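# Seat the orange-ringed plate onto the block's pin

## Task

Put the plate with the orange ring flat on top of the block, centred over the post, so that the block's pin goes through the plate's pin hole. The pin hole is whichever of the plate's five small holes differs from the other four. The plate must stay seated by itself, not held there by the robot. At the end the grippers must release it and move away.

## Robot and tools

Robot: two six-joint arms (UFACTORY 850 type), each with a parallel two-finger gripper, named left_arm and right_arm. Their bases sit in the scene frame at left_arm (+0.059, +0.458, 0) m and right_arm (-0.018, -0.456, 0) m. Each base is turned slightly about z: quat_wxyz (+0.997,0,0,+0.075) for left and (+0.999,0,0,-0.043) for right.

Scene frame: origin on the tabletop midway between the arms, +z up, +x out across the table. left_arm is on the +y side. The names left and right are just labels and do not refer to sides of any picture.

Gripper frame: the fingers extend along the gripper's +z and close along its y axis. The reported hand point lies between the finger pads when they are shut, roughly 2 cm short of the tips. Closing pushes the tips about 10 mm further along +z. Reported hand positions can be off, especially at full reach.

Tool execute_actions takes two arguments.
- actions: either an empty list, which just reports the state, or a list holding exactly one item.
- That item is either a motion {"rows": [...], "steps": n} with n from 1 to 15 (default 15), or a pause {"steps": n} with n up to 300.
- Each control step lasts 1/30 s and uses one row. If there are fewer rows than steps, the final row keeps being applied.
- A pause counts from the previous result, and your own reply time is included in it.
- pictures: true or false, controls whether camera images come back. By default they are included.

Row layout: one flat list of 14 numbers, each from -1 to 1, and always covering both arms.
- Numbers 1 to 7 are left_arm: waist, shoulder, elbow, forearm roll, wrist pitch, wrist roll, then opening.
- Numbers 8 to 14 are right_arm, in the same order.
- The six joint values are offsets in joint space, not poses. 1.0 equals 2.036 rad.
- Offsets are counted from the joint angles printed in the latest result that lists them. Before any such result exists, and for later calls within the same reply, they count from where the arm is when the motion begins. They are never counted from the previous row.
- An all-zero row is not a pause: it pulls the arm back to that reference pose.
- Opening is absolute: +1 is fully open and -1 is shut.

Joint ranges (rad): waist ±6.283, shoulder ±2.304, elbow -4.224 to 0.061, forearm roll ±6.283, wrist pitch ±2.164, wrist roll ±6.283.
- A call asking for more than 0.010 rad past an end is refused, and nothing is sent to the robot.
- The true ends can differ by up to 0.010 rad. A request beyond the true end is clipped there, and "joint sent to its limit" may be reported. That line can refer to an earlier motion. Not seeing it does not prove there is room left.

Motion limits:
- Joint targets move at no more than 3.14 rad/s and take 0.16 s to reach that speed. All joints of an arm are timed so that they finish together.
- On each step a target is kept within 0.623 rad of the measured angle.
- Targets that would move the hand more than 70 mm from its measured spot are scaled back.
- Between calls the arms keep heading to the last row's target until motion nearly stops or a step is HELD. After that, only a new motion drives them further.

Result lines:
- State line: for each arm, hand position (m), orientation quaternion (wxyz), and linear and angular speed, all in the scene frame.
- Joint positions and Joint velocities: one block per arm, with six joints (rad, rad/s) and then the finger-pad gap (m, m/s; 0.084 m means fully open).
- grip_measured: the measured opening, on the same scale as the opening command.
- "joint command not followed": a clearance check changed or blocked joint targets on some steps.
- HELD: marks steps on which a row, or part of it, was not sent.
- Joint torques: total drive output, with per-unit offset, scale and noise, so it is nonzero even in free air.
- MOTOR HOT: appears from 65 °C. At 80 °C the arm is braked until it cools, shown as an OVER-TEMPERATURE FAULT. Holding loads for long periods heats the motors.
- Torque fault: if contact load reaches a joint's limit, that arm stops, backs the joint off, and stays still for 10 s. The rest of the call is skipped. Load limits (N m): waist and shoulder 54.6, elbow 45.5, forearm roll 24.5, wrist pitch and wrist roll 17.2. Carried weight counts toward them.

Gripping:
- To hold a part, keep commanding an opening well below grip_measured. The further below, the tighter the squeeze, up to about 24 N per pad for parts up to about 6 cm wide.
- -1 gives full force on anything about 0.5 mm thick or thicker.
- Sending back the grip_measured value still squeezes lightly, and wider parts may slip.
- Closing fast can hit hard and may even spring the fingers open.
- Occasional brief tugs on a held part, or pushes on loose objects, can happen.

Tool zoom_image: arguments camera (cam_head_left, cam_head_right, cam_left_wrist, cam_right_wrist) and region [x0, y0, x1, y1] in pixels, with (0,0) at the top-left corner. The region can be at most 504 by 504. It returns a magnified view of that camera's latest image. All four cameras give 504x504 images. The head cameras are fixed. Each wrist camera moves with its hand, and its pose is computed from the joint readings. Calibration (K, distortion, world-to-camera transform) was provided, but it may be off by a couple of degrees and millimetres.

Tool read_manual: optional section, only "licences". It returns licence text and never moves the robot.

Tool finished_scene: argument scene, the number of the current scene. Replying without any tool call also ends things.

Cautions:
- Do not push or knock anything off the table.
- Do not let the arms strike or press on each other.
- Avoid drops, slips, slams, and forceful pushes.
- Let the plate rest seated on its own, open the fingers, and retract before ending.
- Smooth, brief motions are preferred. Your thinking time passes while the robot keeps moving.

Each tool is called after "Call:" as name(argument=value, ...), one argument or row to a line, values as JSON.

## Session

Call:
execute_actions(
  actions=[],
)

Scene clock: 0.00 s of 5100.00 s.
left_arm: end_effector_position=(+0.5601, +0.6038, +0.3704) grip_measured=+1.00 end_effector_quat_wxyz=(-0.192, +0.527, +0.823, -0.088) end_effector_velocity=(-0.000, +0.000, +0.000) end_effector_angular_velocity=(-0.001, +0.000, -0.000) | right_arm: end_effector_position=(+0.5774, -0.6859, +0.1510) grip_measured=+1.00 end_effector_quat_wxyz=(+0.225, +0.917, +0.130, +0.301) end_effector_velocity=(+0.000, +0.000, +0.000) end_effector_angular_velocity=(-0.000, -0.000, +0.000)
Joint positions: left_arm=[ 0.064 -0.477 -1.446  0.147 -1.374 -1.847  0.084] | right_arm=[-0.235 -0.562 -0.843 -2.874 -0.497  2.252  0.084]
Joint velocities: left_arm=[ 0.001  0.001  0.    -0.    -0.001  0.001 -0.   ] | right_arm=[ 0. -0. -0.  0. -0. -0. -0.]
Joint torques (N m, as the arm reports them, + toward a larger angle): no reading
Motor temperatures (°C, as the motors report them): left_arm=[23 21 27 25 30 25] | right_arm=[22 24 24 25 26 24]

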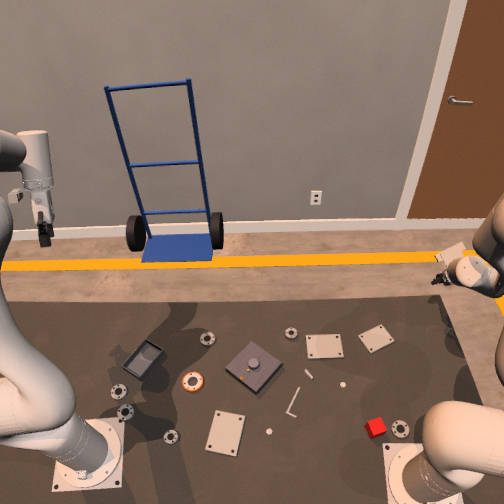

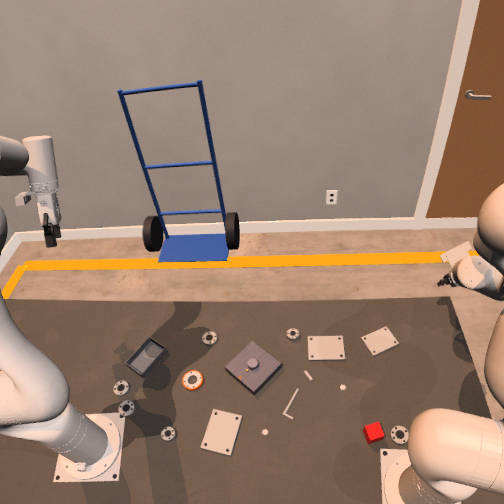

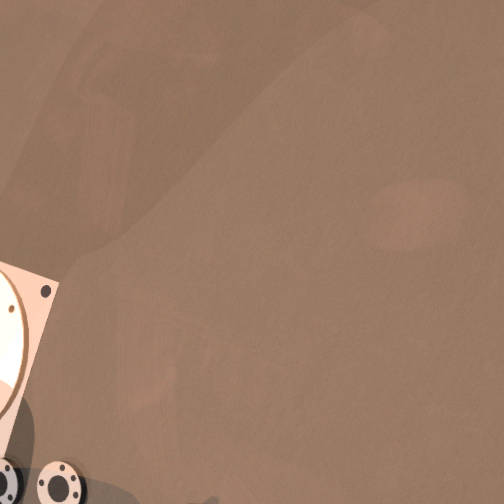

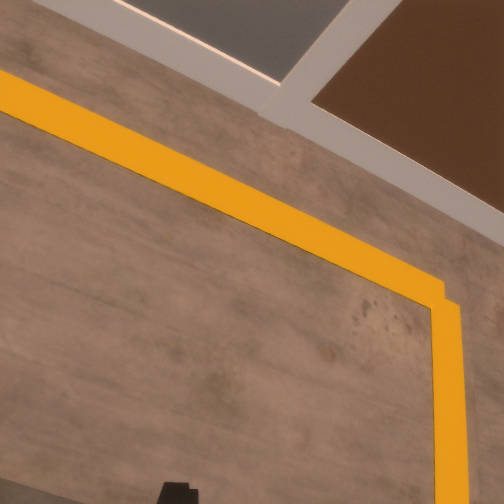

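Call:
zoom_image(
  camera="cam_head_left",
  region=[170,330,300,410],
)

Region (170, 330, 300, 410) of cam_head_left's 504x504 image, scaled by 3.877, with more detail than that image has; it fills the top 310 rows of this view, and the rest is white.

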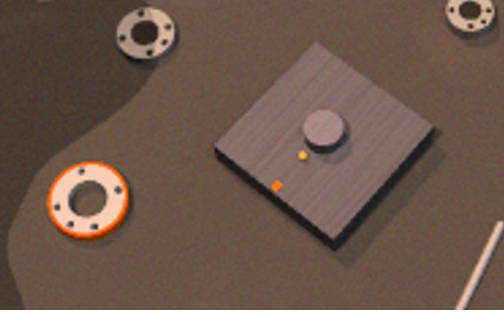

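Call:
execute_actions(
  actions=[
    {"rows":[[-0.6844,0.1547,0.2808,-0.0722,0.325,0.3278,1,0,0,0,0,0,0,1]]},
  ],
  pictures=false,
)

Call:
execute_actions(
  actions=[
    {"steps":30},
  ],
)

Scene clock: 13.87 s of 5100.00 s.
left_arm: end_effector_position=(+0.5467, +0.3930, +0.3242) grip_measured=+1.00 end_effector_quat_wxyz=(-0.099, +0.787, +0.607, -0.047) end_effector_velocity=(-0.119, -0.472, -0.077) end_effector_angular_velocity=(-0.282, -0.256, -1.420) | right_arm: end_effector_position=(+0.5774, -0.6859, +0.1510) grip_measured=+1.00 end_effector_quat_wxyz=(+0.225, +0.917, +0.130, +0.301) end_effector_velocity=(-0.001, -0.002, +0.000) end_effector_angular_velocity=(-0.000, +0.000, -0.003)
Joint positions: left_arm=[-0.317 -0.324 -1.168  0.075 -1.054 -1.525  0.084] | right_arm=[-0.235 -0.562 -0.843 -2.874 -0.497  2.252  0.084]
Joint velocities: left_arm=[-0.924  0.261  0.477 -0.124  0.553  0.56   0.   ] | right_arm=[-0.003 -0.    -0.    -0.     0.    -0.    -0.   ]
Joint torques (N m, as the arm reports them, + toward a larger angle): left_arm=[ -0.55  29.96 -22.41   1.68  -0.25  -0.16] | right_arm=[ -2.71  30.82 -15.18  -0.26  -1.77   0.02]
Motor temperatures (°C, as the motors report them): left_arm=[23 21 28 25 30 25] | right_arm=[22 24 24 25 26 24]
Steps of this call (steps 1 to 90: nothing new was sent; then 10.37 s passed at rest; steps 91 to 105: all 15 steps of this action). Readings (joint positions):
91: left_arm=[0.064 -0.477 -1.446 0.147 -1.374 -1.847] | right_arm=[-0.235 -0.562 -0.843 -2.874 -0.497 2.252]
92: left_arm=[0.060 -0.475 -1.442 0.146 -1.368 -1.841] | right_arm=[-0.235 -0.562 -0.843 -2.874 -0.497 2.252]
94: left_arm=[0.012 -0.450 -1.395 0.135 -1.317 -1.790] | right_arm=[-0.235 -0.562 -0.843 -2.874 -0.497 2.252]
98: left_arm=[-0.106 -0.396 -1.299 0.109 -1.206 -1.679] | right_arm=[-0.235 -0.562 -0.843 -2.874 -0.497 2.252]
105: the state above

Scene clock: 14.87 s of 5100.00 s.
left_arm: end_effector_position=(+0.2442, +0.0418, +0.2810) grip_measured=+1.00 end_effector_quat_wxyz=(-0.002, +1.000, +0.016, -0.000) end_effector_velocity=(-0.257, -0.090, -0.019) end_effector_angular_velocity=(-0.089, -0.012, -0.708) | right_arm: end_effector_position=(+0.5774, -0.6859, +0.1510) grip_measured=+1.00 end_effector_quat_wxyz=(+0.225, +0.917, +0.130, +0.301) end_effector_velocity=(-0.000, +0.000, -0.000) end_effector_angular_velocity=(+0.001, +0.001, -0.001)
Joint positions: left_arm=[-1.304 -0.166 -0.881  0.002 -0.72  -1.187  0.084] | right_arm=[-0.235 -0.562 -0.843 -2.874 -0.497  2.252  0.084]
Joint velocities: left_arm=[-0.583  0.077  0.137 -0.038  0.147  0.153 -0.   ] | right_arm=[ 0.001 -0.     0.     0.001  0.001  0.     0.   ]
Joint torques (N m, as the arm reports them, + toward a larger angle): left_arm=[ 35.43  21.36 -25.49   2.8   -0.08   0.05] | right_arm=[ -2.52  30.84 -14.58  -0.05  -1.81   0.1 ]
Motor temperatures (°C, as the motors report them): left_arm=[23 21 28 25 30 25] | right_arm=[22 24 24 25 26 24]
Steps of this call (steps 1 to 30: the robot went on to your last target). Readings (joint positions):
1: left_arm=[-0.348 -0.315 -1.152 0.071 -1.036 -1.506] | right_arm=[-0.235 -0.562 -0.843 -2.874 -0.497 2.252]
2: left_arm=[-0.379 -0.307 -1.137 0.068 -1.019 -1.489] | right_arm=[-0.235 -0.562 -0.843 -2.874 -0.497 2.252]
4: left_arm=[-0.442 -0.292 -1.110 0.061 -0.986 -1.456] | right_arm=[-0.235 -0.562 -0.843 -2.874 -0.497 2.252]
8: left_arm=[-0.571 -0.265 -1.062 0.048 -0.931 -1.400] | right_arm=[-0.235 -0.562 -0.843 -2.874 -0.497 2.252]
30: the state above
camera_calibration (this result's frames):
cam_left_wrist: T_world_to_cam=[[0.0452892, -0.998955, -0.00614684, 0.0657478], [-0.998673, -0.0451237, -0.0248191, 0.321982], [0.0245158, 0.00726272, -0.999673, 0.403954], [0, 0, 0, 1]] pos_world=[0.308674, 0.0772743, 0.412217]

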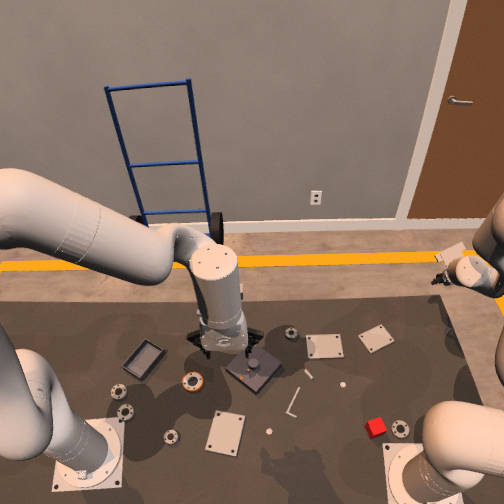

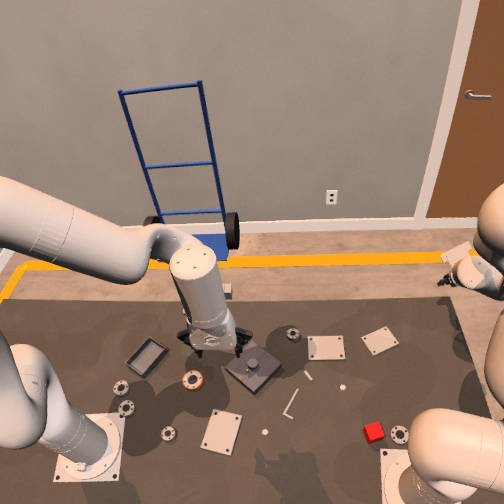

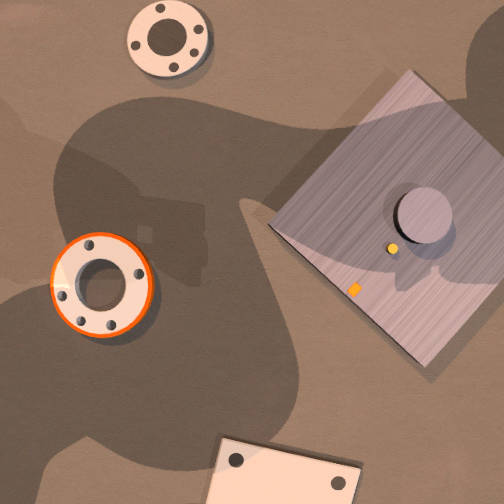

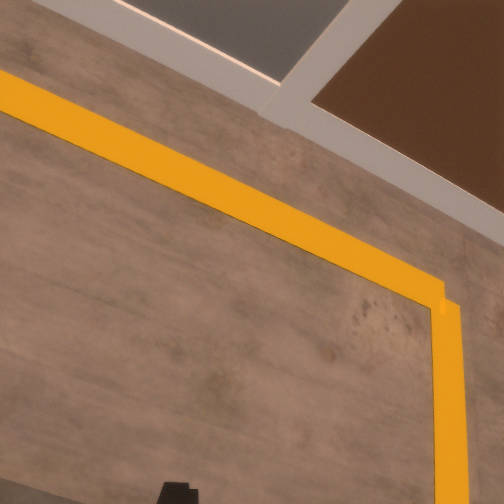

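Call:
execute_actions(
  actions=[],
)

Call:
zoom_image(
  camera="cam_left_wrist",
  region=[20,190,188,358],
)

Call:
zoom_image(
  camera="cam_left_wrist",
  region=[252,100,504,352],
)

Scene clock: 16.63 s of 5100.00 s.
left_arm: end_effector_position=(+0.2334, +0.0379, +0.2801) grip_measured=+1.00 end_effector_quat_wxyz=(-0.000, +1.000, +0.001, +0.000) end_effector_velocity=(+0.000, -0.000, +0.000) end_effector_angular_velocity=(-0.001, -0.001, +0.001) | right_arm: end_effector_position=(+0.5774, -0.6859, +0.1510) grip_measured=+1.00 end_effector_quat_wxyz=(+0.225, +0.917, +0.130, +0.301) end_effector_velocity=(+0.000, +0.001, -0.000) end_effector_angular_velocity=(+0.000, +0.002, +0.003)
Joint positions: left_arm=[-1.329 -0.162 -0.875  0.    -0.713 -1.18   0.084] | right_arm=[-0.235 -0.562 -0.843 -2.874 -0.497  2.252  0.084]
Joint velocities: left_arm=[ 0.     0.    -0.     0.     0.001 -0.001  0.   ] | right_arm=[ 0.001 -0.     0.    -0.002  0.001  0.    -0.   ]
Joint torques (N m, as the arm reports them, + toward a larger angle): left_arm=[ -1.54  23.62 -23.53   1.66   0.29   0.13] | right_arm=[ -3.69  31.08 -14.82  -0.46  -1.72   0.06]
Motor temperatures (°C, as the motors report them): left_arm=[23 21 28 25 30 25] | right_arm=[22 24 24 25 26 24]
Steps of this call (steps 1 to 30: the robot went on to your last target; steps 31 to 53: nothing new was sent). Readings (joint positions):
1: left_arm=[-1.318 -0.164 -0.878 0.001 -0.716 -1.183] | right_arm=[-0.235 -0.562 -0.843 -2.874 -0.497 2.252]
2: left_arm=[-1.324 -0.163 -0.876 0.000 -0.715 -1.181] | right_arm=[-0.235 -0.562 -0.843 -2.874 -0.497 2.252]
4: left_arm=[-1.327 -0.163 -0.875 0.000 -0.713 -1.180] | right_arm=[-0.235 -0.562 -0.843 -2.874 -0.497 2.252]
8: left_arm=[-1.328 -0.162 -0.875 0.000 -0.713 -1.180] | right_arm=[-0.235 -0.562 -0.843 -2.874 -0.497 2.252]
53: the state above
All arms were judged still, so your last target was given up. Only a new action makes them travel on or press farther. Fingers that are still opening or closing keep moving.
camera_calibration (this result's frames):
cam_left_wrist: T_world_to_cam=[[0.0142983, -0.999897, -0.00141519, 0.0683045], [-0.999569, -0.0142573, -0.0256676, 0.310263], [0.0256448, 0.00178158, -0.99967, 0.403319], [0, 0, 0, 1]] pos_world=[0.298809, 0.0720024, 0.411247]
cam_right_wrist: T_world_to_cam=[[0.1078, -0.857741, 0.502652, -0.696694], [-0.786153, -0.383036, -0.485023, 0.332175], [0.608558, -0.342875, -0.715607, -0.348309], [0, 0, 0, 1]] pos_world=[0.548211, -0.589775, 0.262055]

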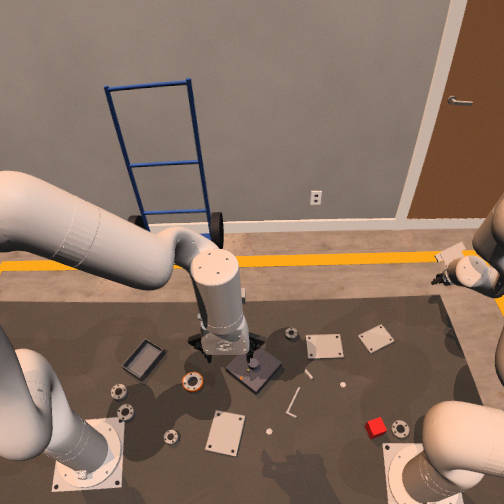

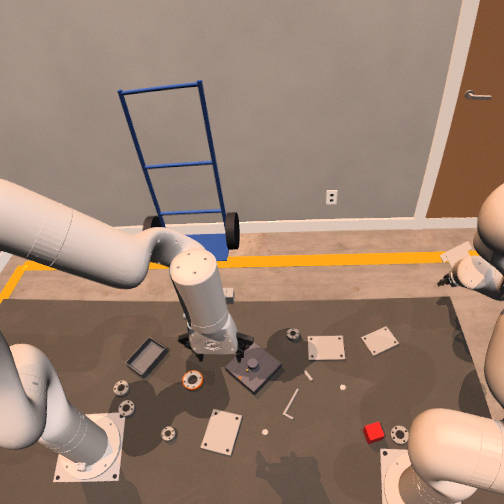

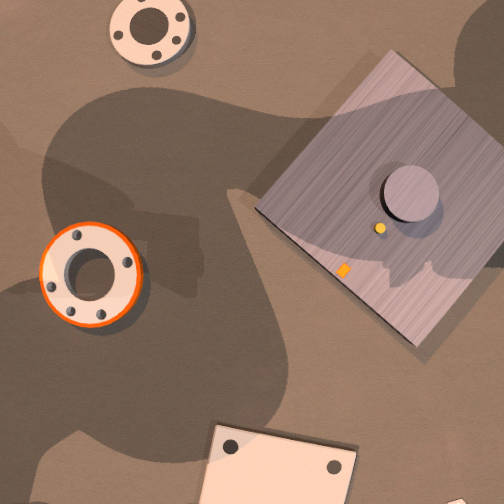

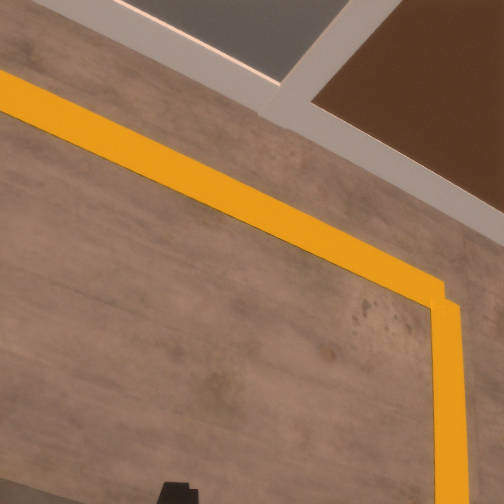

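Region (20, 190, 188, 358) of cam_left_wrist's 504x504 image, scaled by 3.000, with more detail than that image has.

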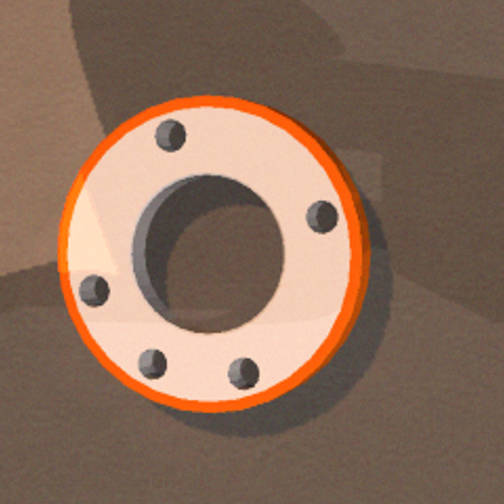

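Region (252, 100, 504, 352) of cam_left_wrist's 504x504 image, scaled by 2.000, with more detail than that image has.

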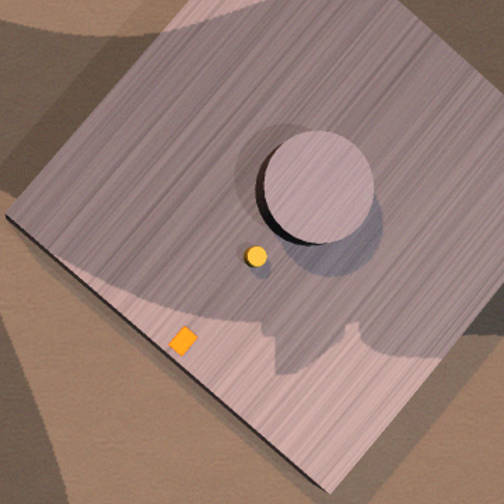

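Call:
execute_actions(
  actions=[
    {"rows":[[0.1436,-0.1664,0.1417,0,0.3082,0.0378,1,0,0,0,0,0,0,1]]},
  ],
  pictures=false,
)

Call:
execute_actions(
  actions=[
    {"steps":15},
  ],
)

Scene clock: 23.93 s of 5100.00 s.
left_arm: end_effector_position=(+0.2918, +0.1246, +0.1009) grip_measured=+1.00 end_effector_quat_wxyz=(-0.000, +0.997, +0.080, -0.000) end_effector_velocity=(+0.058, +0.292, -0.378) end_effector_angular_velocity=(-0.000, +0.000, +0.389) | right_arm: end_effector_position=(+0.5774, -0.6859, +0.1510) grip_measured=+1.00 end_effector_quat_wxyz=(+0.225, +0.917, +0.130, +0.301) end_effector_velocity=(+0.001, +0.001, +0.000) end_effector_angular_velocity=(-0.000, -0.001, +0.002)
Joint positions: left_arm=[-1.113 -0.413 -0.662  0.    -0.25  -1.123  0.084] | right_arm=[-0.235 -0.562 -0.843 -2.874 -0.497  2.252  0.084]
Joint velocities: left_arm=[ 0.528 -0.609  0.52  -0.001  1.13   0.139 -0.   ] | right_arm=[ 0.002  0.     0.     0.    -0.001 -0.     0.   ]
Joint torques (N m, as the arm reports them, + toward a larger angle): left_arm=[  0.57  26.74 -15.94   0.55   0.17   0.4 ] | right_arm=[ -2.54  30.78 -14.91  -0.09  -1.8    0.08]
Motor temperatures (°C, as the motors report them): left_arm=[23 21 28 25 30 25] | right_arm=[22 24 24 25 26 24]
Steps of this call (steps 1 to 90: nothing new was sent; then 3.80 s passed at rest; steps 91 to 105: all 15 steps of this action). Readings (joint positions):
91: left_arm=[-1.329 -0.162 -0.875 0.000 -0.712 -1.180] | right_arm=[-0.235 -0.562 -0.843 -2.874 -0.497 2.252]
92: left_arm=[-1.327 -0.164 -0.873 0.000 -0.706 -1.179] | right_arm=[-0.235 -0.562 -0.843 -2.874 -0.497 2.252]
94: left_arm=[-1.302 -0.192 -0.850 0.000 -0.651 -1.172] | right_arm=[-0.235 -0.562 -0.843 -2.874 -0.497 2.252]
98: left_arm=[-1.233 -0.274 -0.780 0.000 -0.506 -1.154] | right_arm=[-0.235 -0.562 -0.843 -2.874 -0.497 2.252]
105: the state above

Scene clock: 24.43 s of 5100.00 s.
left_arm: end_effector_position=(+0.2955, +0.1689, +0.0502) grip_measured=+1.00 end_effector_quat_wxyz=(+0.001, +0.994, +0.108, +0.000) end_effector_velocity=(-0.002, +0.003, -0.003) end_effector_angular_velocity=(+0.006, +0.005, +0.002) | right_arm: end_effector_position=(+0.5774, -0.6859, +0.1510) grip_measured=+1.00 end_effector_quat_wxyz=(+0.225, +0.917, +0.130, +0.301) end_effector_velocity=(+0.000, +0.001, -0.000) end_effector_angular_velocity=(+0.001, +0.000, +0.001)
Joint positions: left_arm=[-1.037 -0.5   -0.587  0.    -0.085 -1.103  0.084] | right_arm=[-0.235 -0.562 -0.843 -2.874 -0.497  2.252  0.084]
Joint velocities: left_arm=[ 0.002 -0.005  0.004  0.     0.002 -0.     0.   ] | right_arm=[ 0.001 -0.    -0.     0.001  0.001  0.    -0.   ]
Joint torques (N m, as the arm reports them, + toward a larger angle): left_arm=[ -0.21  27.3  -13.65   0.65   0.25   0.33] | right_arm=[ -2.77  30.29 -15.04  -0.19  -1.86   0.07]
Motor temperatures (°C, as the motors report them): left_arm=[23 21 28 25 30 25] | right_arm=[22 24 24 25 26 24]
Steps of this call (steps 1 to 15: the robot went on to your last target). Readings (joint positions):
1: left_arm=[-1.096 -0.433 -0.644 0.000 -0.212 -1.118] | right_arm=[-0.235 -0.562 -0.843 -2.874 -0.497 2.252]
2: left_arm=[-1.078 -0.454 -0.627 0.000 -0.174 -1.114] | right_arm=[-0.235 -0.562 -0.843 -2.874 -0.497 2.252]
4: left_arm=[-1.049 -0.488 -0.598 0.000 -0.114 -1.106] | right_arm=[-0.235 -0.562 -0.843 -2.874 -0.497 2.252]
8: left_arm=[-1.038 -0.500 -0.587 0.000 -0.087 -1.103] | right_arm=[-0.235 -0.562 -0.843 -2.874 -0.497 2.252]
15: the state above
camera_calibration (this result's frames):
cam_left_wrist: T_world_to_cam=[[0.227249, -0.973837, -0.000292191, 0.130619], [-0.973507, -0.227164, -0.0260958, 0.396606], [0.0253467, 0.0062147, -0.999659, 0.171056], [0, 0, 0, 1]] pos_world=[0.35208, 0.216233, 0.181386]

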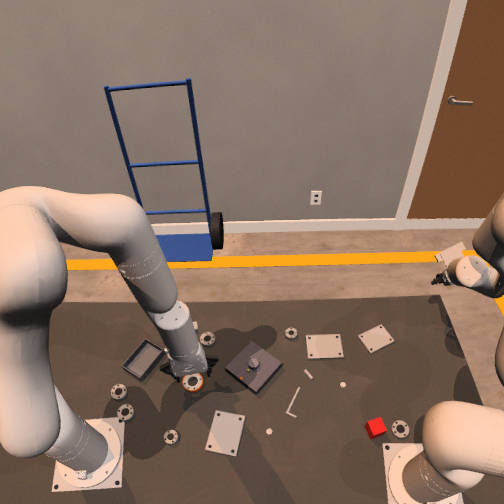

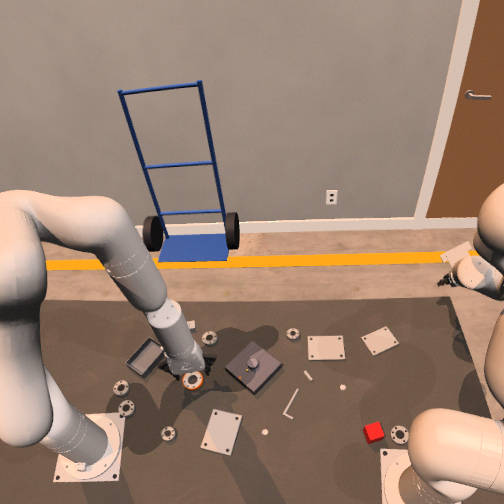

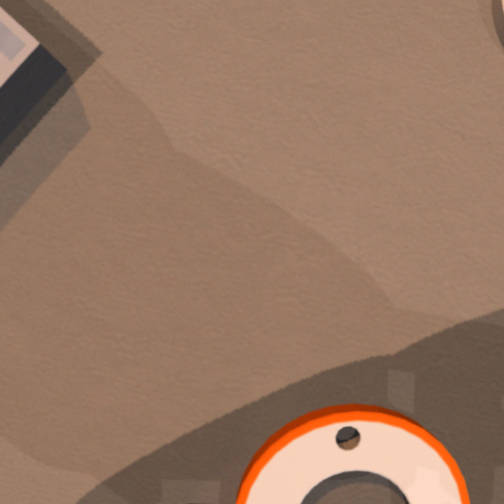

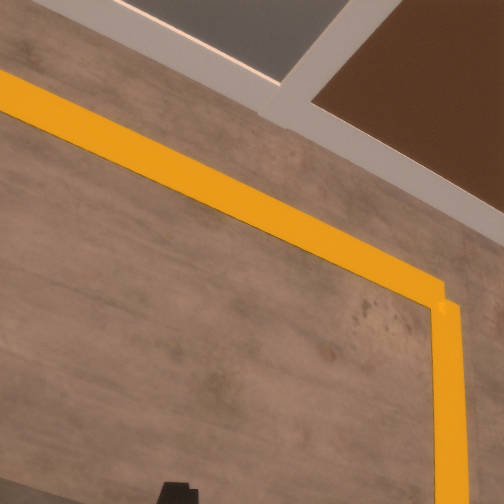

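Call:
execute_actions(
  actions=[
    {"rows":[[0.003,-0.01,0.002,0,0.012,0.003,1,0,0,0,0,0,0,1],[0.003,-0.015,0.002,0,0.017,0.003,1,0,0,0,0,0,0,1],[0.003,-0.02,0.002,0,0.022,0.003,1,0,0,0,0,0,0,1],[0.003,-0.025,0.001,0,0.026,0.003,1,0,0,0,0,0,0,1],[0.003,-0.03,0,0,0.03,0.003,1,0,0,0,0,0,0,1],[0.003,-0.035,0,0,0.035,0.003,1,0,0,0,0,0,0,1],[0.003,-0.0388,0,0,0.0382,0.003,1,0,0,0,0,0,0,1]]},
  ],
)

Call:
zoom_image(
  camera="cam_head_right",
  region=[150,340,240,410],
)

Scene clock: 30.67 s of 5100.00 s.
left_arm: end_effector_position=(+0.2930, +0.1755, +0.0212) grip_measured=+1.00 end_effector_quat_wxyz=(+0.000, +0.994, +0.108, +0.000) end_effector_velocity=(+0.000, -0.001, +0.000) end_effector_angular_velocity=(-0.001, -0.001, -0.001) | right_arm: end_effector_position=(+0.5774, -0.6859, +0.1510) grip_measured=+1.00 end_effector_quat_wxyz=(+0.225, +0.917, +0.130, +0.301) end_effector_velocity=(+0.000, +0.000, +0.000) end_effector_angular_velocity=(-0.000, -0.001, +0.000)
Joint positions: left_arm=[-1.031 -0.579 -0.587  0.    -0.008 -1.097  0.084] | right_arm=[-0.235 -0.562 -0.843 -2.874 -0.497  2.252  0.084]
Joint velocities: left_arm=[-0.     0.001 -0.     0.     0.     0.     0.   ] | right_arm=[ 0.001  0.    -0.     0.001 -0.    -0.     0.   ]
Joint torques (N m, as the arm reports them, + toward a larger angle): left_arm=[ -0.77  27.14 -10.97   1.01   0.34   0.31] | right_arm=[ -2.52  30.55 -14.93  -0.27  -1.76   0.1 ]
Motor temperatures (°C, as the motors report them): left_arm=[23 21 28 25 30 25] | right_arm=[22 24 24 25 26 24]
Steps of this call (steps 1 to 15: the robot went on to your last target; steps 16 to 90: nothing new was sent; then 2.73 s passed at rest; steps 91 to 105: all 15 steps of this action). Readings (joint positions):
91: left_arm=[-1.037 -0.501 -0.586 0.000 -0.085 -1.103] | right_arm=[-0.235 -0.562 -0.843 -2.874 -0.497 2.252]
92: left_arm=[-1.036 -0.504 -0.586 0.000 -0.080 -1.101] | right_arm=[-0.235 -0.562 -0.843 -2.874 -0.497 2.252]
94: left_arm=[-1.033 -0.522 -0.584 0.000 -0.060 -1.098] | right_arm=[-0.235 -0.562 -0.843 -2.874 -0.497 2.252]
98: left_arm=[-1.031 -0.564 -0.586 0.000 -0.022 -1.097] | right_arm=[-0.235 -0.562 -0.843 -2.874 -0.497 2.252]
105: the state above
camera_calibration (this result's frames):
cam_left_wrist: T_world_to_cam=[[0.22723, -0.973841, -0.00101089, 0.137669], [-0.973525, -0.22713, -0.0257289, 0.394875], [0.0248263, 0.00683051, -0.999668, 0.142084], [0, 0, 0, 1]] pos_world=[0.349611, 0.222785, 0.152336]

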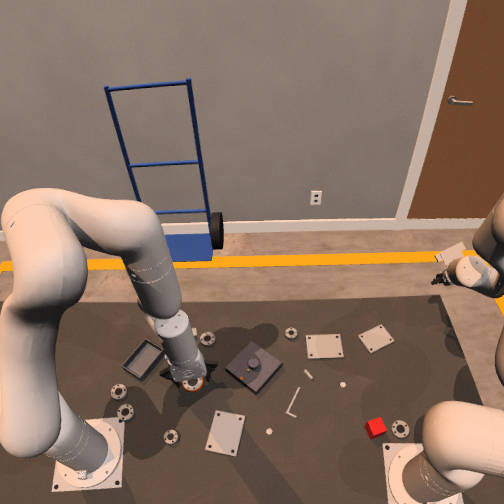

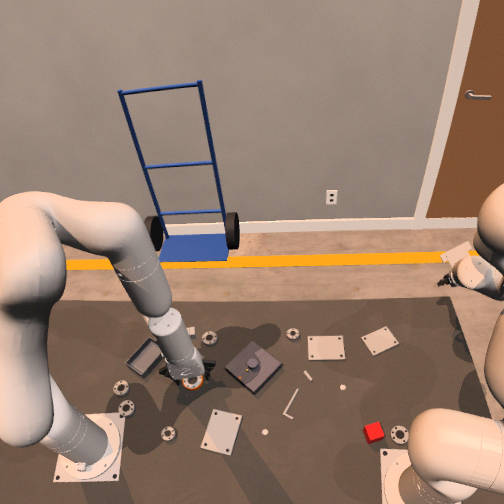

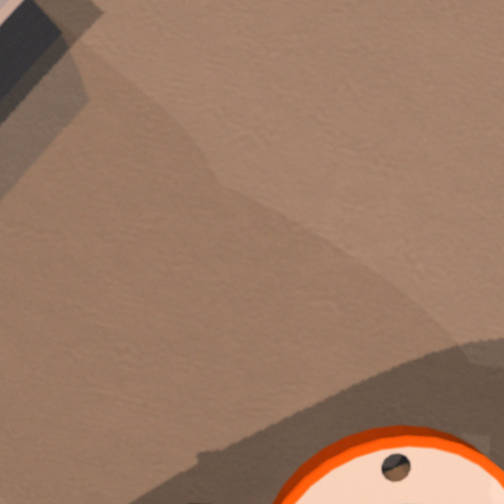

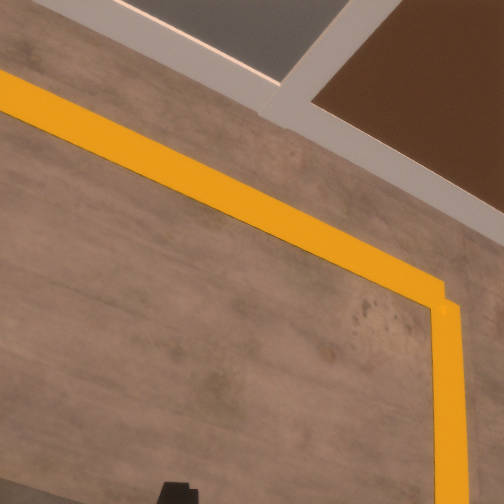

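Region (150, 340, 240, 410) of cam_head_right's 504x504 image, scaled by 5.600, with more detail than that image has.

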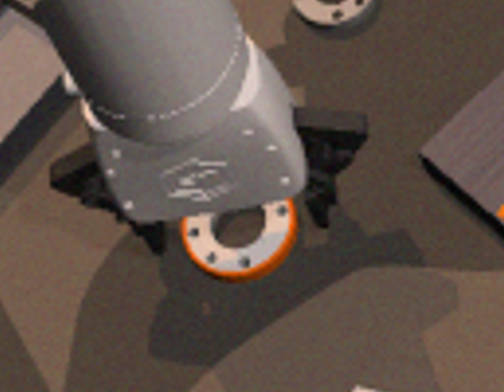

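Call:
execute_actions(
  actions=[
    {"rows":[[0,-0.001,0,0,0.001,0,0.8,0,0,0,0,0,0,1],[0,-0.001,0,0,0.001,0,0.7,0,0,0,0,0,0,1],[0,-0.001,0,0,0.001,0,0.6,0,0,0,0,0,0,1],[0,-0.001,0,0,0.001,0,0.55,0,0,0,0,0,0,1],[0,-0.001,0,0,0.001,0,0.5,0,0,0,0,0,0,1],[0,-0.001,0,0,0.001,0,0.45,0,0,0,0,0,0,1],[0,-0.001,0,0,0.001,0,0.4,0,0,0,0,0,0,1],[0,-0.001,0,0,0.001,0,0.35,0,0,0,0,0,0,1],[0,-0.001,0,0,0.001,0,0.3,0,0,0,0,0,0,1],[0,-0.001,0,0,0.001,0,0.2,0,0,0,0,0,0,1],[0,-0.001,0,0,0.001,0,0.1,0,0,0,0,0,0,1]]},
  ],
)

Scene clock: 36.00 s of 5100.00 s.
left_arm: end_effector_position=(+0.2929, +0.1756, +0.0205) grip_measured=+0.45 end_effector_quat_wxyz=(+0.000, +0.994, +0.108, +0.000) end_effector_velocity=(-0.000, -0.000, -0.001) end_effector_angular_velocity=(-0.000, -0.000, -0.003) | right_arm: end_effector_position=(+0.5774, -0.6859, +0.1510) grip_measured=+1.00 end_effector_quat_wxyz=(+0.225, +0.917, +0.130, +0.301) end_effector_velocity=(+0.000, +0.001, -0.000) end_effector_angular_velocity=(-0.000, +0.000, +0.001)
Joint positions: left_arm=[-1.031 -0.581 -0.587  0.    -0.006 -1.097  0.063] | right_arm=[-0.235 -0.562 -0.843 -2.874 -0.497  2.252  0.084]
Joint velocities: left_arm=[-0.    -0.001 -0.     0.     0.002  0.002  0.   ] | right_arm=[ 0.001 -0.     0.    -0.    -0.    -0.    -0.   ]
Joint torques (N m, as the arm reports them, + toward a larger angle): left_arm=[  0.24  23.81 -11.82   0.67   0.77   0.27] | right_arm=[ -2.98  30.6  -14.73  -0.1   -1.8    0.08]
Motor temperatures (°C, as the motors report them): left_arm=[23 21 28 25 30 25] | right_arm=[22 24 24 25 26 24]
Steps of this call (steps 1 to 15: the robot went on to your last target; steps 16 to 90: nothing new was sent; then 1.83 s passed at rest; steps 91 to 105: all 15 steps of this action). Readings (joint positions):
91: left_arm=[-1.031 -0.579 -0.587 0.000 -0.007 -1.097] | right_arm=[-0.235 -0.562 -0.843 -2.874 -0.497 2.252]
92: left_arm=[-1.031 -0.580 -0.587 0.000 -0.007 -1.097] | right_arm=[-0.235 -0.562 -0.843 -2.874 -0.497 2.252]
94: left_arm=[-1.031 -0.581 -0.587 0.000 -0.006 -1.097] | right_arm=[-0.235 -0.562 -0.843 -2.874 -0.497 2.252]
98: left_arm=[-1.031 -0.581 -0.587 0.000 -0.006 -1.097] | right_arm=[-0.235 -0.562 -0.843 -2.874 -0.497 2.252]
105: the state above
camera_calibration (this result's frames):
cam_left_wrist: T_world_to_cam=[[0.227213, -0.973844, -0.00114336, 0.137846], [-0.973531, -0.22711, -0.0256627, 0.394762], [0.0247318, 0.00694398, -0.99967, 0.141449], [0, 0, 0, 1]] pos_world=[0.349495, 0.222912, 0.151691]

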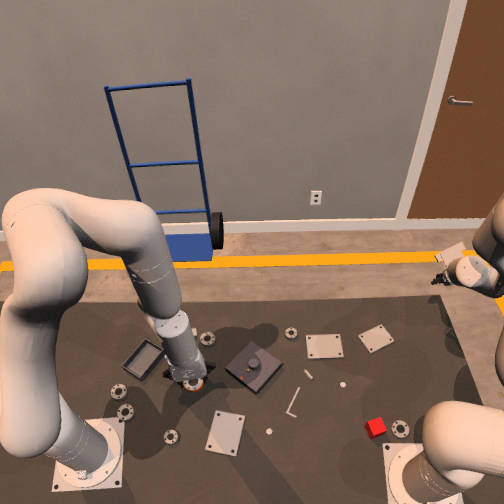

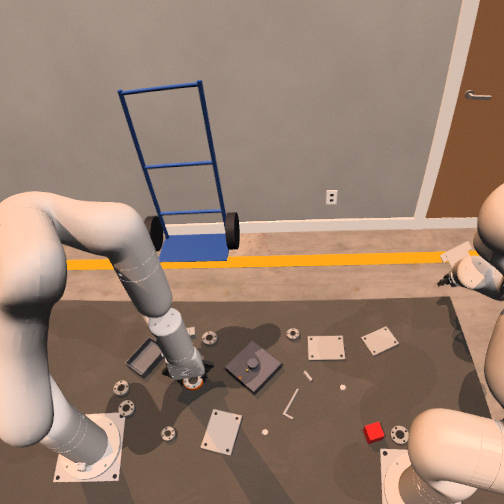

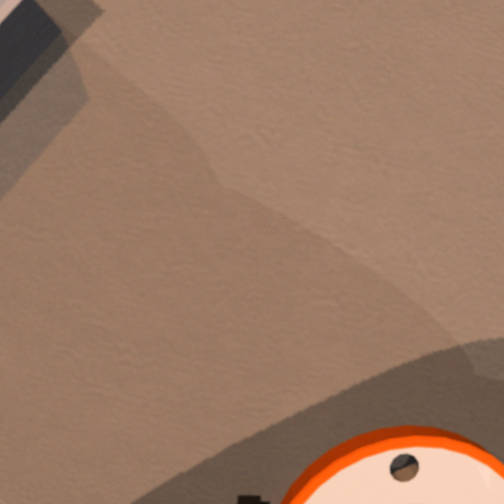

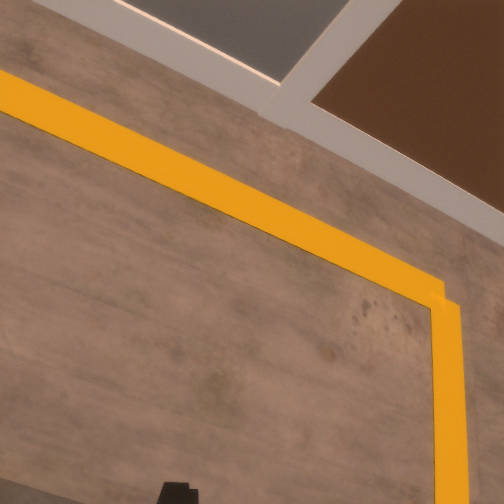

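Call:
execute_actions(
  actions=[
    {"rows":[[0,0.01,0,0,-0.01,0,0,0,0,0,0,0,0,1],[0,0.02,0,0,-0.02,0,0,0,0,0,0,0,0,1],[0,0.03,0,0,-0.03,0,0,0,0,0,0,0,0,1],[0,0.04,-0.005,0,-0.045,0,0,0,0,0,0,0,0,1],[-0.005,0.045,-0.015,0,-0.06,0,0,0,0,0,0,0,0,1],[-0.015,0.045,-0.03,0,-0.075,0,0,0,0,0,0,0,0,1],[-0.025,0.04,-0.05,0,-0.09,0,0,0,0,0,0,0,0,1],[-0.04,0.03,-0.07,0,-0.1,-0.003,0,0,0,0,0,0,0,1],[-0.05,0.022,-0.09,0,-0.112,-0.005,0,0,0,0,0,0,0,1],[-0.065,0.012,-0.11,0,-0.122,-0.006,0,0,0,0,0,0,0,1],[-0.08,0,-0.13,0,-0.13,-0.008,0,0,0,0,0,0,0,1],[-0.09,-0.01,-0.15,0,-0.14,-0.009,0,0,0,0,0,0,0,1],[-0.1,-0.022,-0.17,0,-0.148,-0.01,0,0,0,0,0,0,0,1],[-0.11,-0.033,-0.185,0,-0.152,-0.011,0,0,0,0,0,0,0,1],[-0.1186,-0.0426,-0.1993,0,-0.1567,-0.0118,0,0,0,0,0,0,0,1]]},
  ],
  pictures=false,
)

Call:
execute_actions(
  actions=[
    {"steps":18},
  ],
)

Scene clock: 46.30 s of 5100.00 s.
left_arm: end_effector_position=(+0.2989, +0.0454, +0.0745) grip_measured=+0.44 end_effector_quat_wxyz=(+0.001, +0.999, +0.034, +0.000) end_effector_velocity=(-0.079, -0.477, -0.014) end_effector_angular_velocity=(+0.004, +0.003, -0.572) | right_arm: end_effector_position=(+0.5774, -0.6859, +0.1510) grip_measured=+1.00 end_effector_quat_wxyz=(+0.225, +0.917, +0.130, +0.301) end_effector_velocity=(+0.000, +0.001, +0.000) end_effector_angular_velocity=(+0.000, +0.000, +0.001)
Joint positions: left_arm=[-1.196 -0.59  -0.865  0.    -0.274 -1.112  0.063] | right_arm=[-0.235 -0.562 -0.843 -2.874 -0.497  2.252  0.084]
Joint velocities: left_arm=[-0.645 -0.623 -1.089 -0.001 -0.471 -0.072  0.   ] | right_arm=[ 0.001  0.     0.    -0.     0.001  0.     0.   ]
Joint torques (N m, as the arm reports them, + toward a larger angle): left_arm=[ -4.13  28.14 -17.09   0.52   0.21   0.18] | right_arm=[ -2.55  30.68 -14.86  -0.21  -1.75   0.05]
Motor temperatures (°C, as the motors report them): left_arm=[23 21 28 25 30 25] | right_arm=[22 24 24 25 26 24]
Steps of this call (steps 1 to 15: the robot went on to your last target; steps 16 to 90: nothing new was sent; then 6.80 s passed at rest; steps 91 to 105: all 15 steps of this action). Readings (joint positions):
91: left_arm=[-1.031 -0.581 -0.587 0.000 -0.006 -1.097] | right_arm=[-0.235 -0.562 -0.843 -2.874 -0.497 2.252]
92: left_arm=[-1.031 -0.578 -0.587 0.000 -0.009 -1.097] | right_arm=[-0.235 -0.562 -0.843 -2.874 -0.497 2.252]
94: left_arm=[-1.031 -0.555 -0.586 0.000 -0.033 -1.097] | right_arm=[-0.235 -0.562 -0.843 -2.874 -0.497 2.252]
98: left_arm=[-1.046 -0.499 -0.626 0.000 -0.126 -1.097] | right_arm=[-0.235 -0.562 -0.843 -2.874 -0.497 2.252]
105: the state above

Scene clock: 46.90 s of 5100.00 s.
left_arm: end_effector_position=(+0.2851, -0.0097, +0.0701) grip_measured=+0.44 end_effector_quat_wxyz=(+0.000, +1.000, -0.000, +0.000) end_effector_velocity=(-0.000, -0.002, +0.000) end_effector_angular_velocity=(-0.003, -0.002, -0.002) | right_arm: end_effector_position=(+0.5774, -0.6859, +0.1510) grip_measured=+1.00 end_effector_quat_wxyz=(+0.225, +0.917, +0.130, +0.301) end_effector_velocity=(+0.001, +0.001, +0.000) end_effector_angular_velocity=(-0.001, -0.001, +0.002)
Joint positions: left_arm=[-1.272 -0.667 -0.993  0.    -0.325 -1.121  0.063] | right_arm=[-0.235 -0.562 -0.843 -2.874 -0.497  2.252  0.084]
Joint velocities: left_arm=[-0.002 -0.001 -0.002  0.     0.002 -0.     0.   ] | right_arm=[ 0.001 -0.    -0.    -0.002 -0.002  0.     0.   ]
Joint torques (N m, as the arm reports them, + toward a larger angle): left_arm=[ -0.56  34.38 -18.35   0.97   0.23   0.22] | right_arm=[ -2.44  30.51 -14.7    0.02  -1.79   0.1 ]
Motor temperatures (°C, as the motors report them): left_arm=[23 21 28 25 30 25] | right_arm=[22 24 24 25 26 24]
Steps of this call (steps 1 to 18: the robot went on to your last target). Readings (joint positions):
1: left_arm=[-1.218 -0.611 -0.901 0.000 -0.289 -1.115] | right_arm=[-0.235 -0.562 -0.843 -2.874 -0.497 2.252]
2: left_arm=[-1.238 -0.632 -0.936 0.000 -0.302 -1.117] | right_arm=[-0.235 -0.562 -0.843 -2.874 -0.497 2.252]
4: left_arm=[-1.265 -0.660 -0.979 0.000 -0.318 -1.120] | right_arm=[-0.235 -0.562 -0.843 -2.874 -0.497 2.252]
8: left_arm=[-1.271 -0.667 -0.991 0.000 -0.325 -1.121] | right_arm=[-0.235 -0.562 -0.843 -2.874 -0.497 2.252]
18: the state above
camera_calibration (this result's frames):
cam_left_wrist: T_world_to_cam=[[0.0120407, -0.999927, -0.00130742, 0.0202891], [-0.999599, -0.0120033, -0.0256509, 0.355838], [0.0256333, 0.00161575, -0.99967, 0.19219], [0, 0, 0, 1]] pos_world=[0.350524, 0.0242483, 0.201281]
cam_right_wrist: T_world_to_cam=[[0.1078, -0.857741, 0.502652, -0.696694], [-0.786152, -0.383036, -0.485024, 0.332175], [0.608558, -0.342875, -0.715607, -0.348309], [0, 0, 0, 1]] pos_world=[0.548211, -0.589775, 0.262055]

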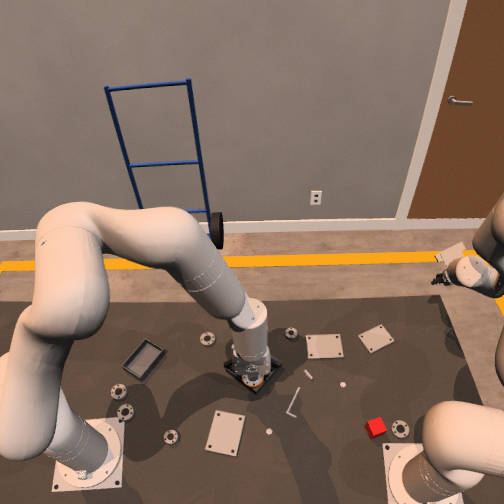

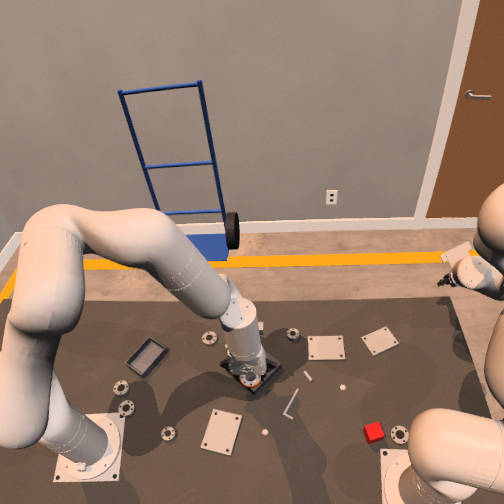

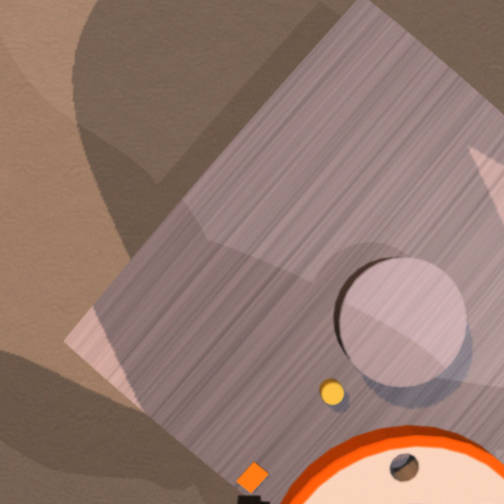

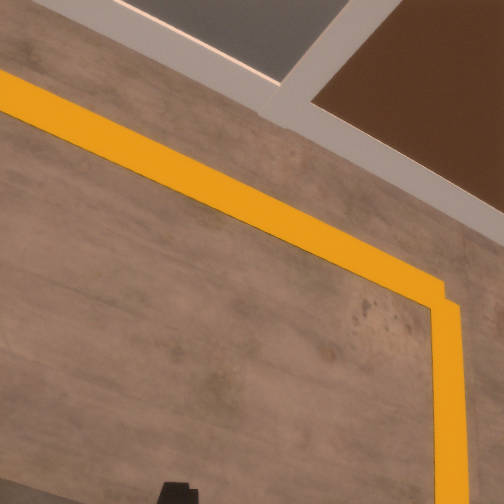

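Call:
execute_actions(
  actions=[
    {"rows":[[0.01,-0.005,-0.01,0,-0.005,0.011,0,0,0,0,0,0,0,1],[0.02,-0.011,-0.02,0,-0.009,0.022,0,0,0,0,0,0,0,1],[0.03,-0.018,-0.03,0,-0.012,0.033,0,0,0,0,0,0,0,1],[0.0434,-0.0272,-0.0406,0,-0.0135,0.0458,0,0,0,0,0,0,0,1]]},
  ],
)

Call:
zoom_image(
  camera="cam_head_left",
  region=[225,335,285,385],
)

Scene clock: 56.10 s of 5100.00 s.
left_arm: end_effector_position=(+0.3385, -0.0105, +0.0641) grip_measured=+0.44 end_effector_quat_wxyz=(-0.000, +1.000, -0.003, +0.000) end_effector_velocity=(+0.001, +0.001, -0.000) end_effector_angular_velocity=(+0.002, +0.001, -0.000) | right_arm: end_effector_position=(+0.5774, -0.6859, +0.1510) grip_measured=+1.00 end_effector_quat_wxyz=(+0.225, +0.917, +0.130, +0.301) end_effector_velocity=(-0.000, -0.000, -0.000) end_effector_angular_velocity=(-0.000, +0.000, +0.000)
Joint positions: left_arm=[-1.185 -0.722 -1.075  0.    -0.353 -1.028  0.063] | right_arm=[-0.235 -0.562 -0.843 -2.874 -0.497  2.252  0.084]
Joint velocities: left_arm=[ 0.002 -0.001 -0.002  0.    -0.003  0.002 -0.   ] | right_arm=[-0.  0.  0. -0.  0. -0. -0.]
Joint torques (N m, as the arm reports them, + toward a larger angle): left_arm=[ -0.17  36.6  -18.2    1.15   0.39   0.27] | right_arm=[ -3.02  30.5  -14.83  -0.18  -1.82   0.11]
Motor temperatures (°C, as the motors report them): left_arm=[23 21 28 25 30 25] | right_arm=[22 24 24 25 26 24]
Steps of this call (steps 1 to 15: the robot went on to your last target; steps 16 to 90: nothing new was sent; then 5.70 s passed at rest; steps 91 to 105: all 15 steps of this action). Readings (joint positions):
91: left_arm=[-1.272 -0.667 -0.993 0.000 -0.325 -1.120] | right_arm=[-0.235 -0.562 -0.843 -2.874 -0.497 2.252]
92: left_arm=[-1.269 -0.669 -0.996 0.000 -0.328 -1.116] | right_arm=[-0.235 -0.562 -0.843 -2.874 -0.497 2.252]
94: left_arm=[-1.246 -0.682 -1.020 0.000 -0.338 -1.090] | right_arm=[-0.235 -0.562 -0.843 -2.874 -0.497 2.252]
98: left_arm=[-1.188 -0.720 -1.070 0.000 -0.351 -1.034] | right_arm=[-0.235 -0.562 -0.843 -2.874 -0.497 2.252]
105: the state above
camera_calibration (this result's frames):
cam_left_wrist: T_world_to_cam=[[0.00674271, -0.999976, -0.0014948, 0.0206509], [-0.999651, -0.00670232, -0.0255545, 0.409201], [0.0255439, 0.00166659, -0.999672, 0.184848], [0, 0, 0, 1]] pos_world=[0.404198, 0.0230849, 0.195275]
cam_right_wrist: T_world_to_cam=[[0.1078, -0.857741, 0.502652, -0.696694], [-0.786152, -0.383036, -0.485024, 0.332175], [0.608558, -0.342875, -0.715607, -0.348309], [0, 0, 0, 1]] pos_world=[0.548211, -0.589775, 0.262055]

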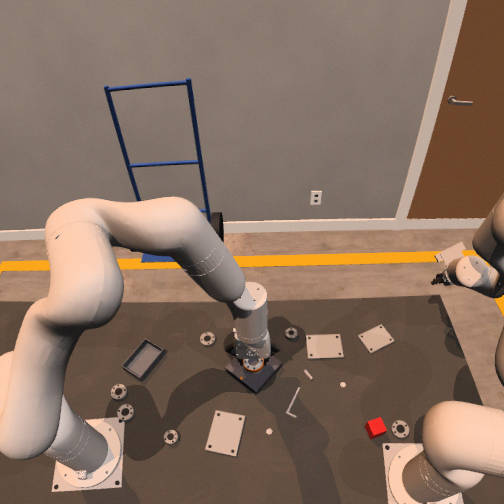

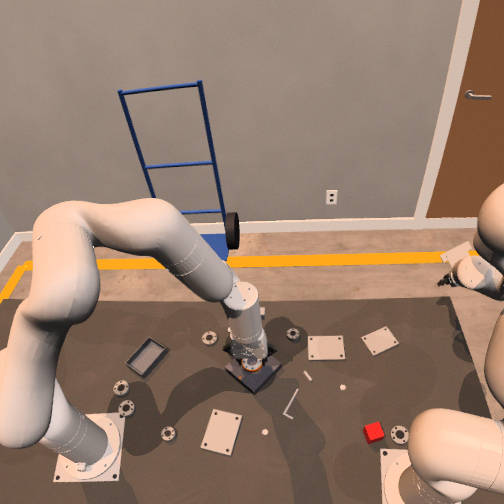

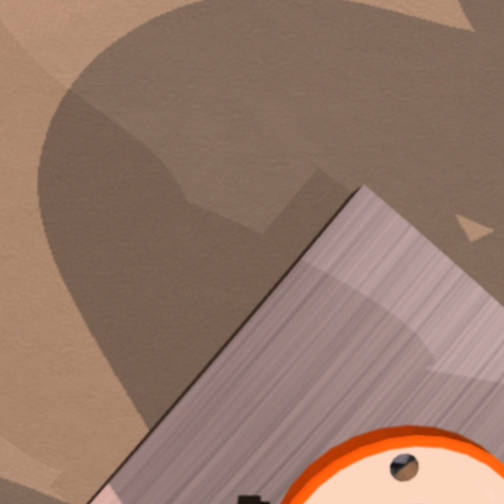

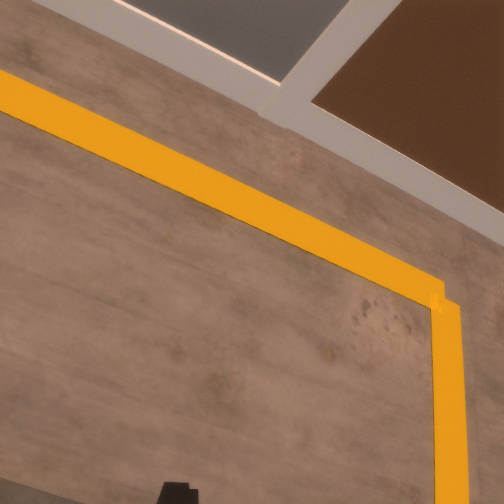

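Region (225, 335, 285, 385) of cam_head_left's 504x504 image, scaled by 8.400, with more detail than that image has.

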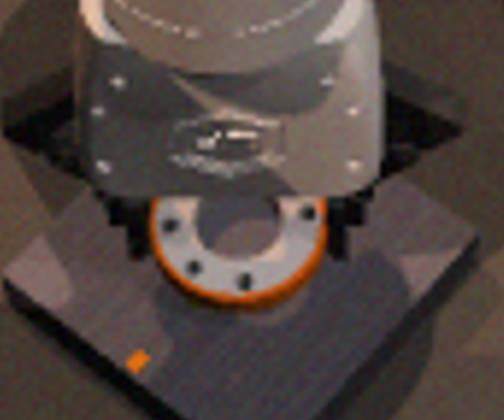

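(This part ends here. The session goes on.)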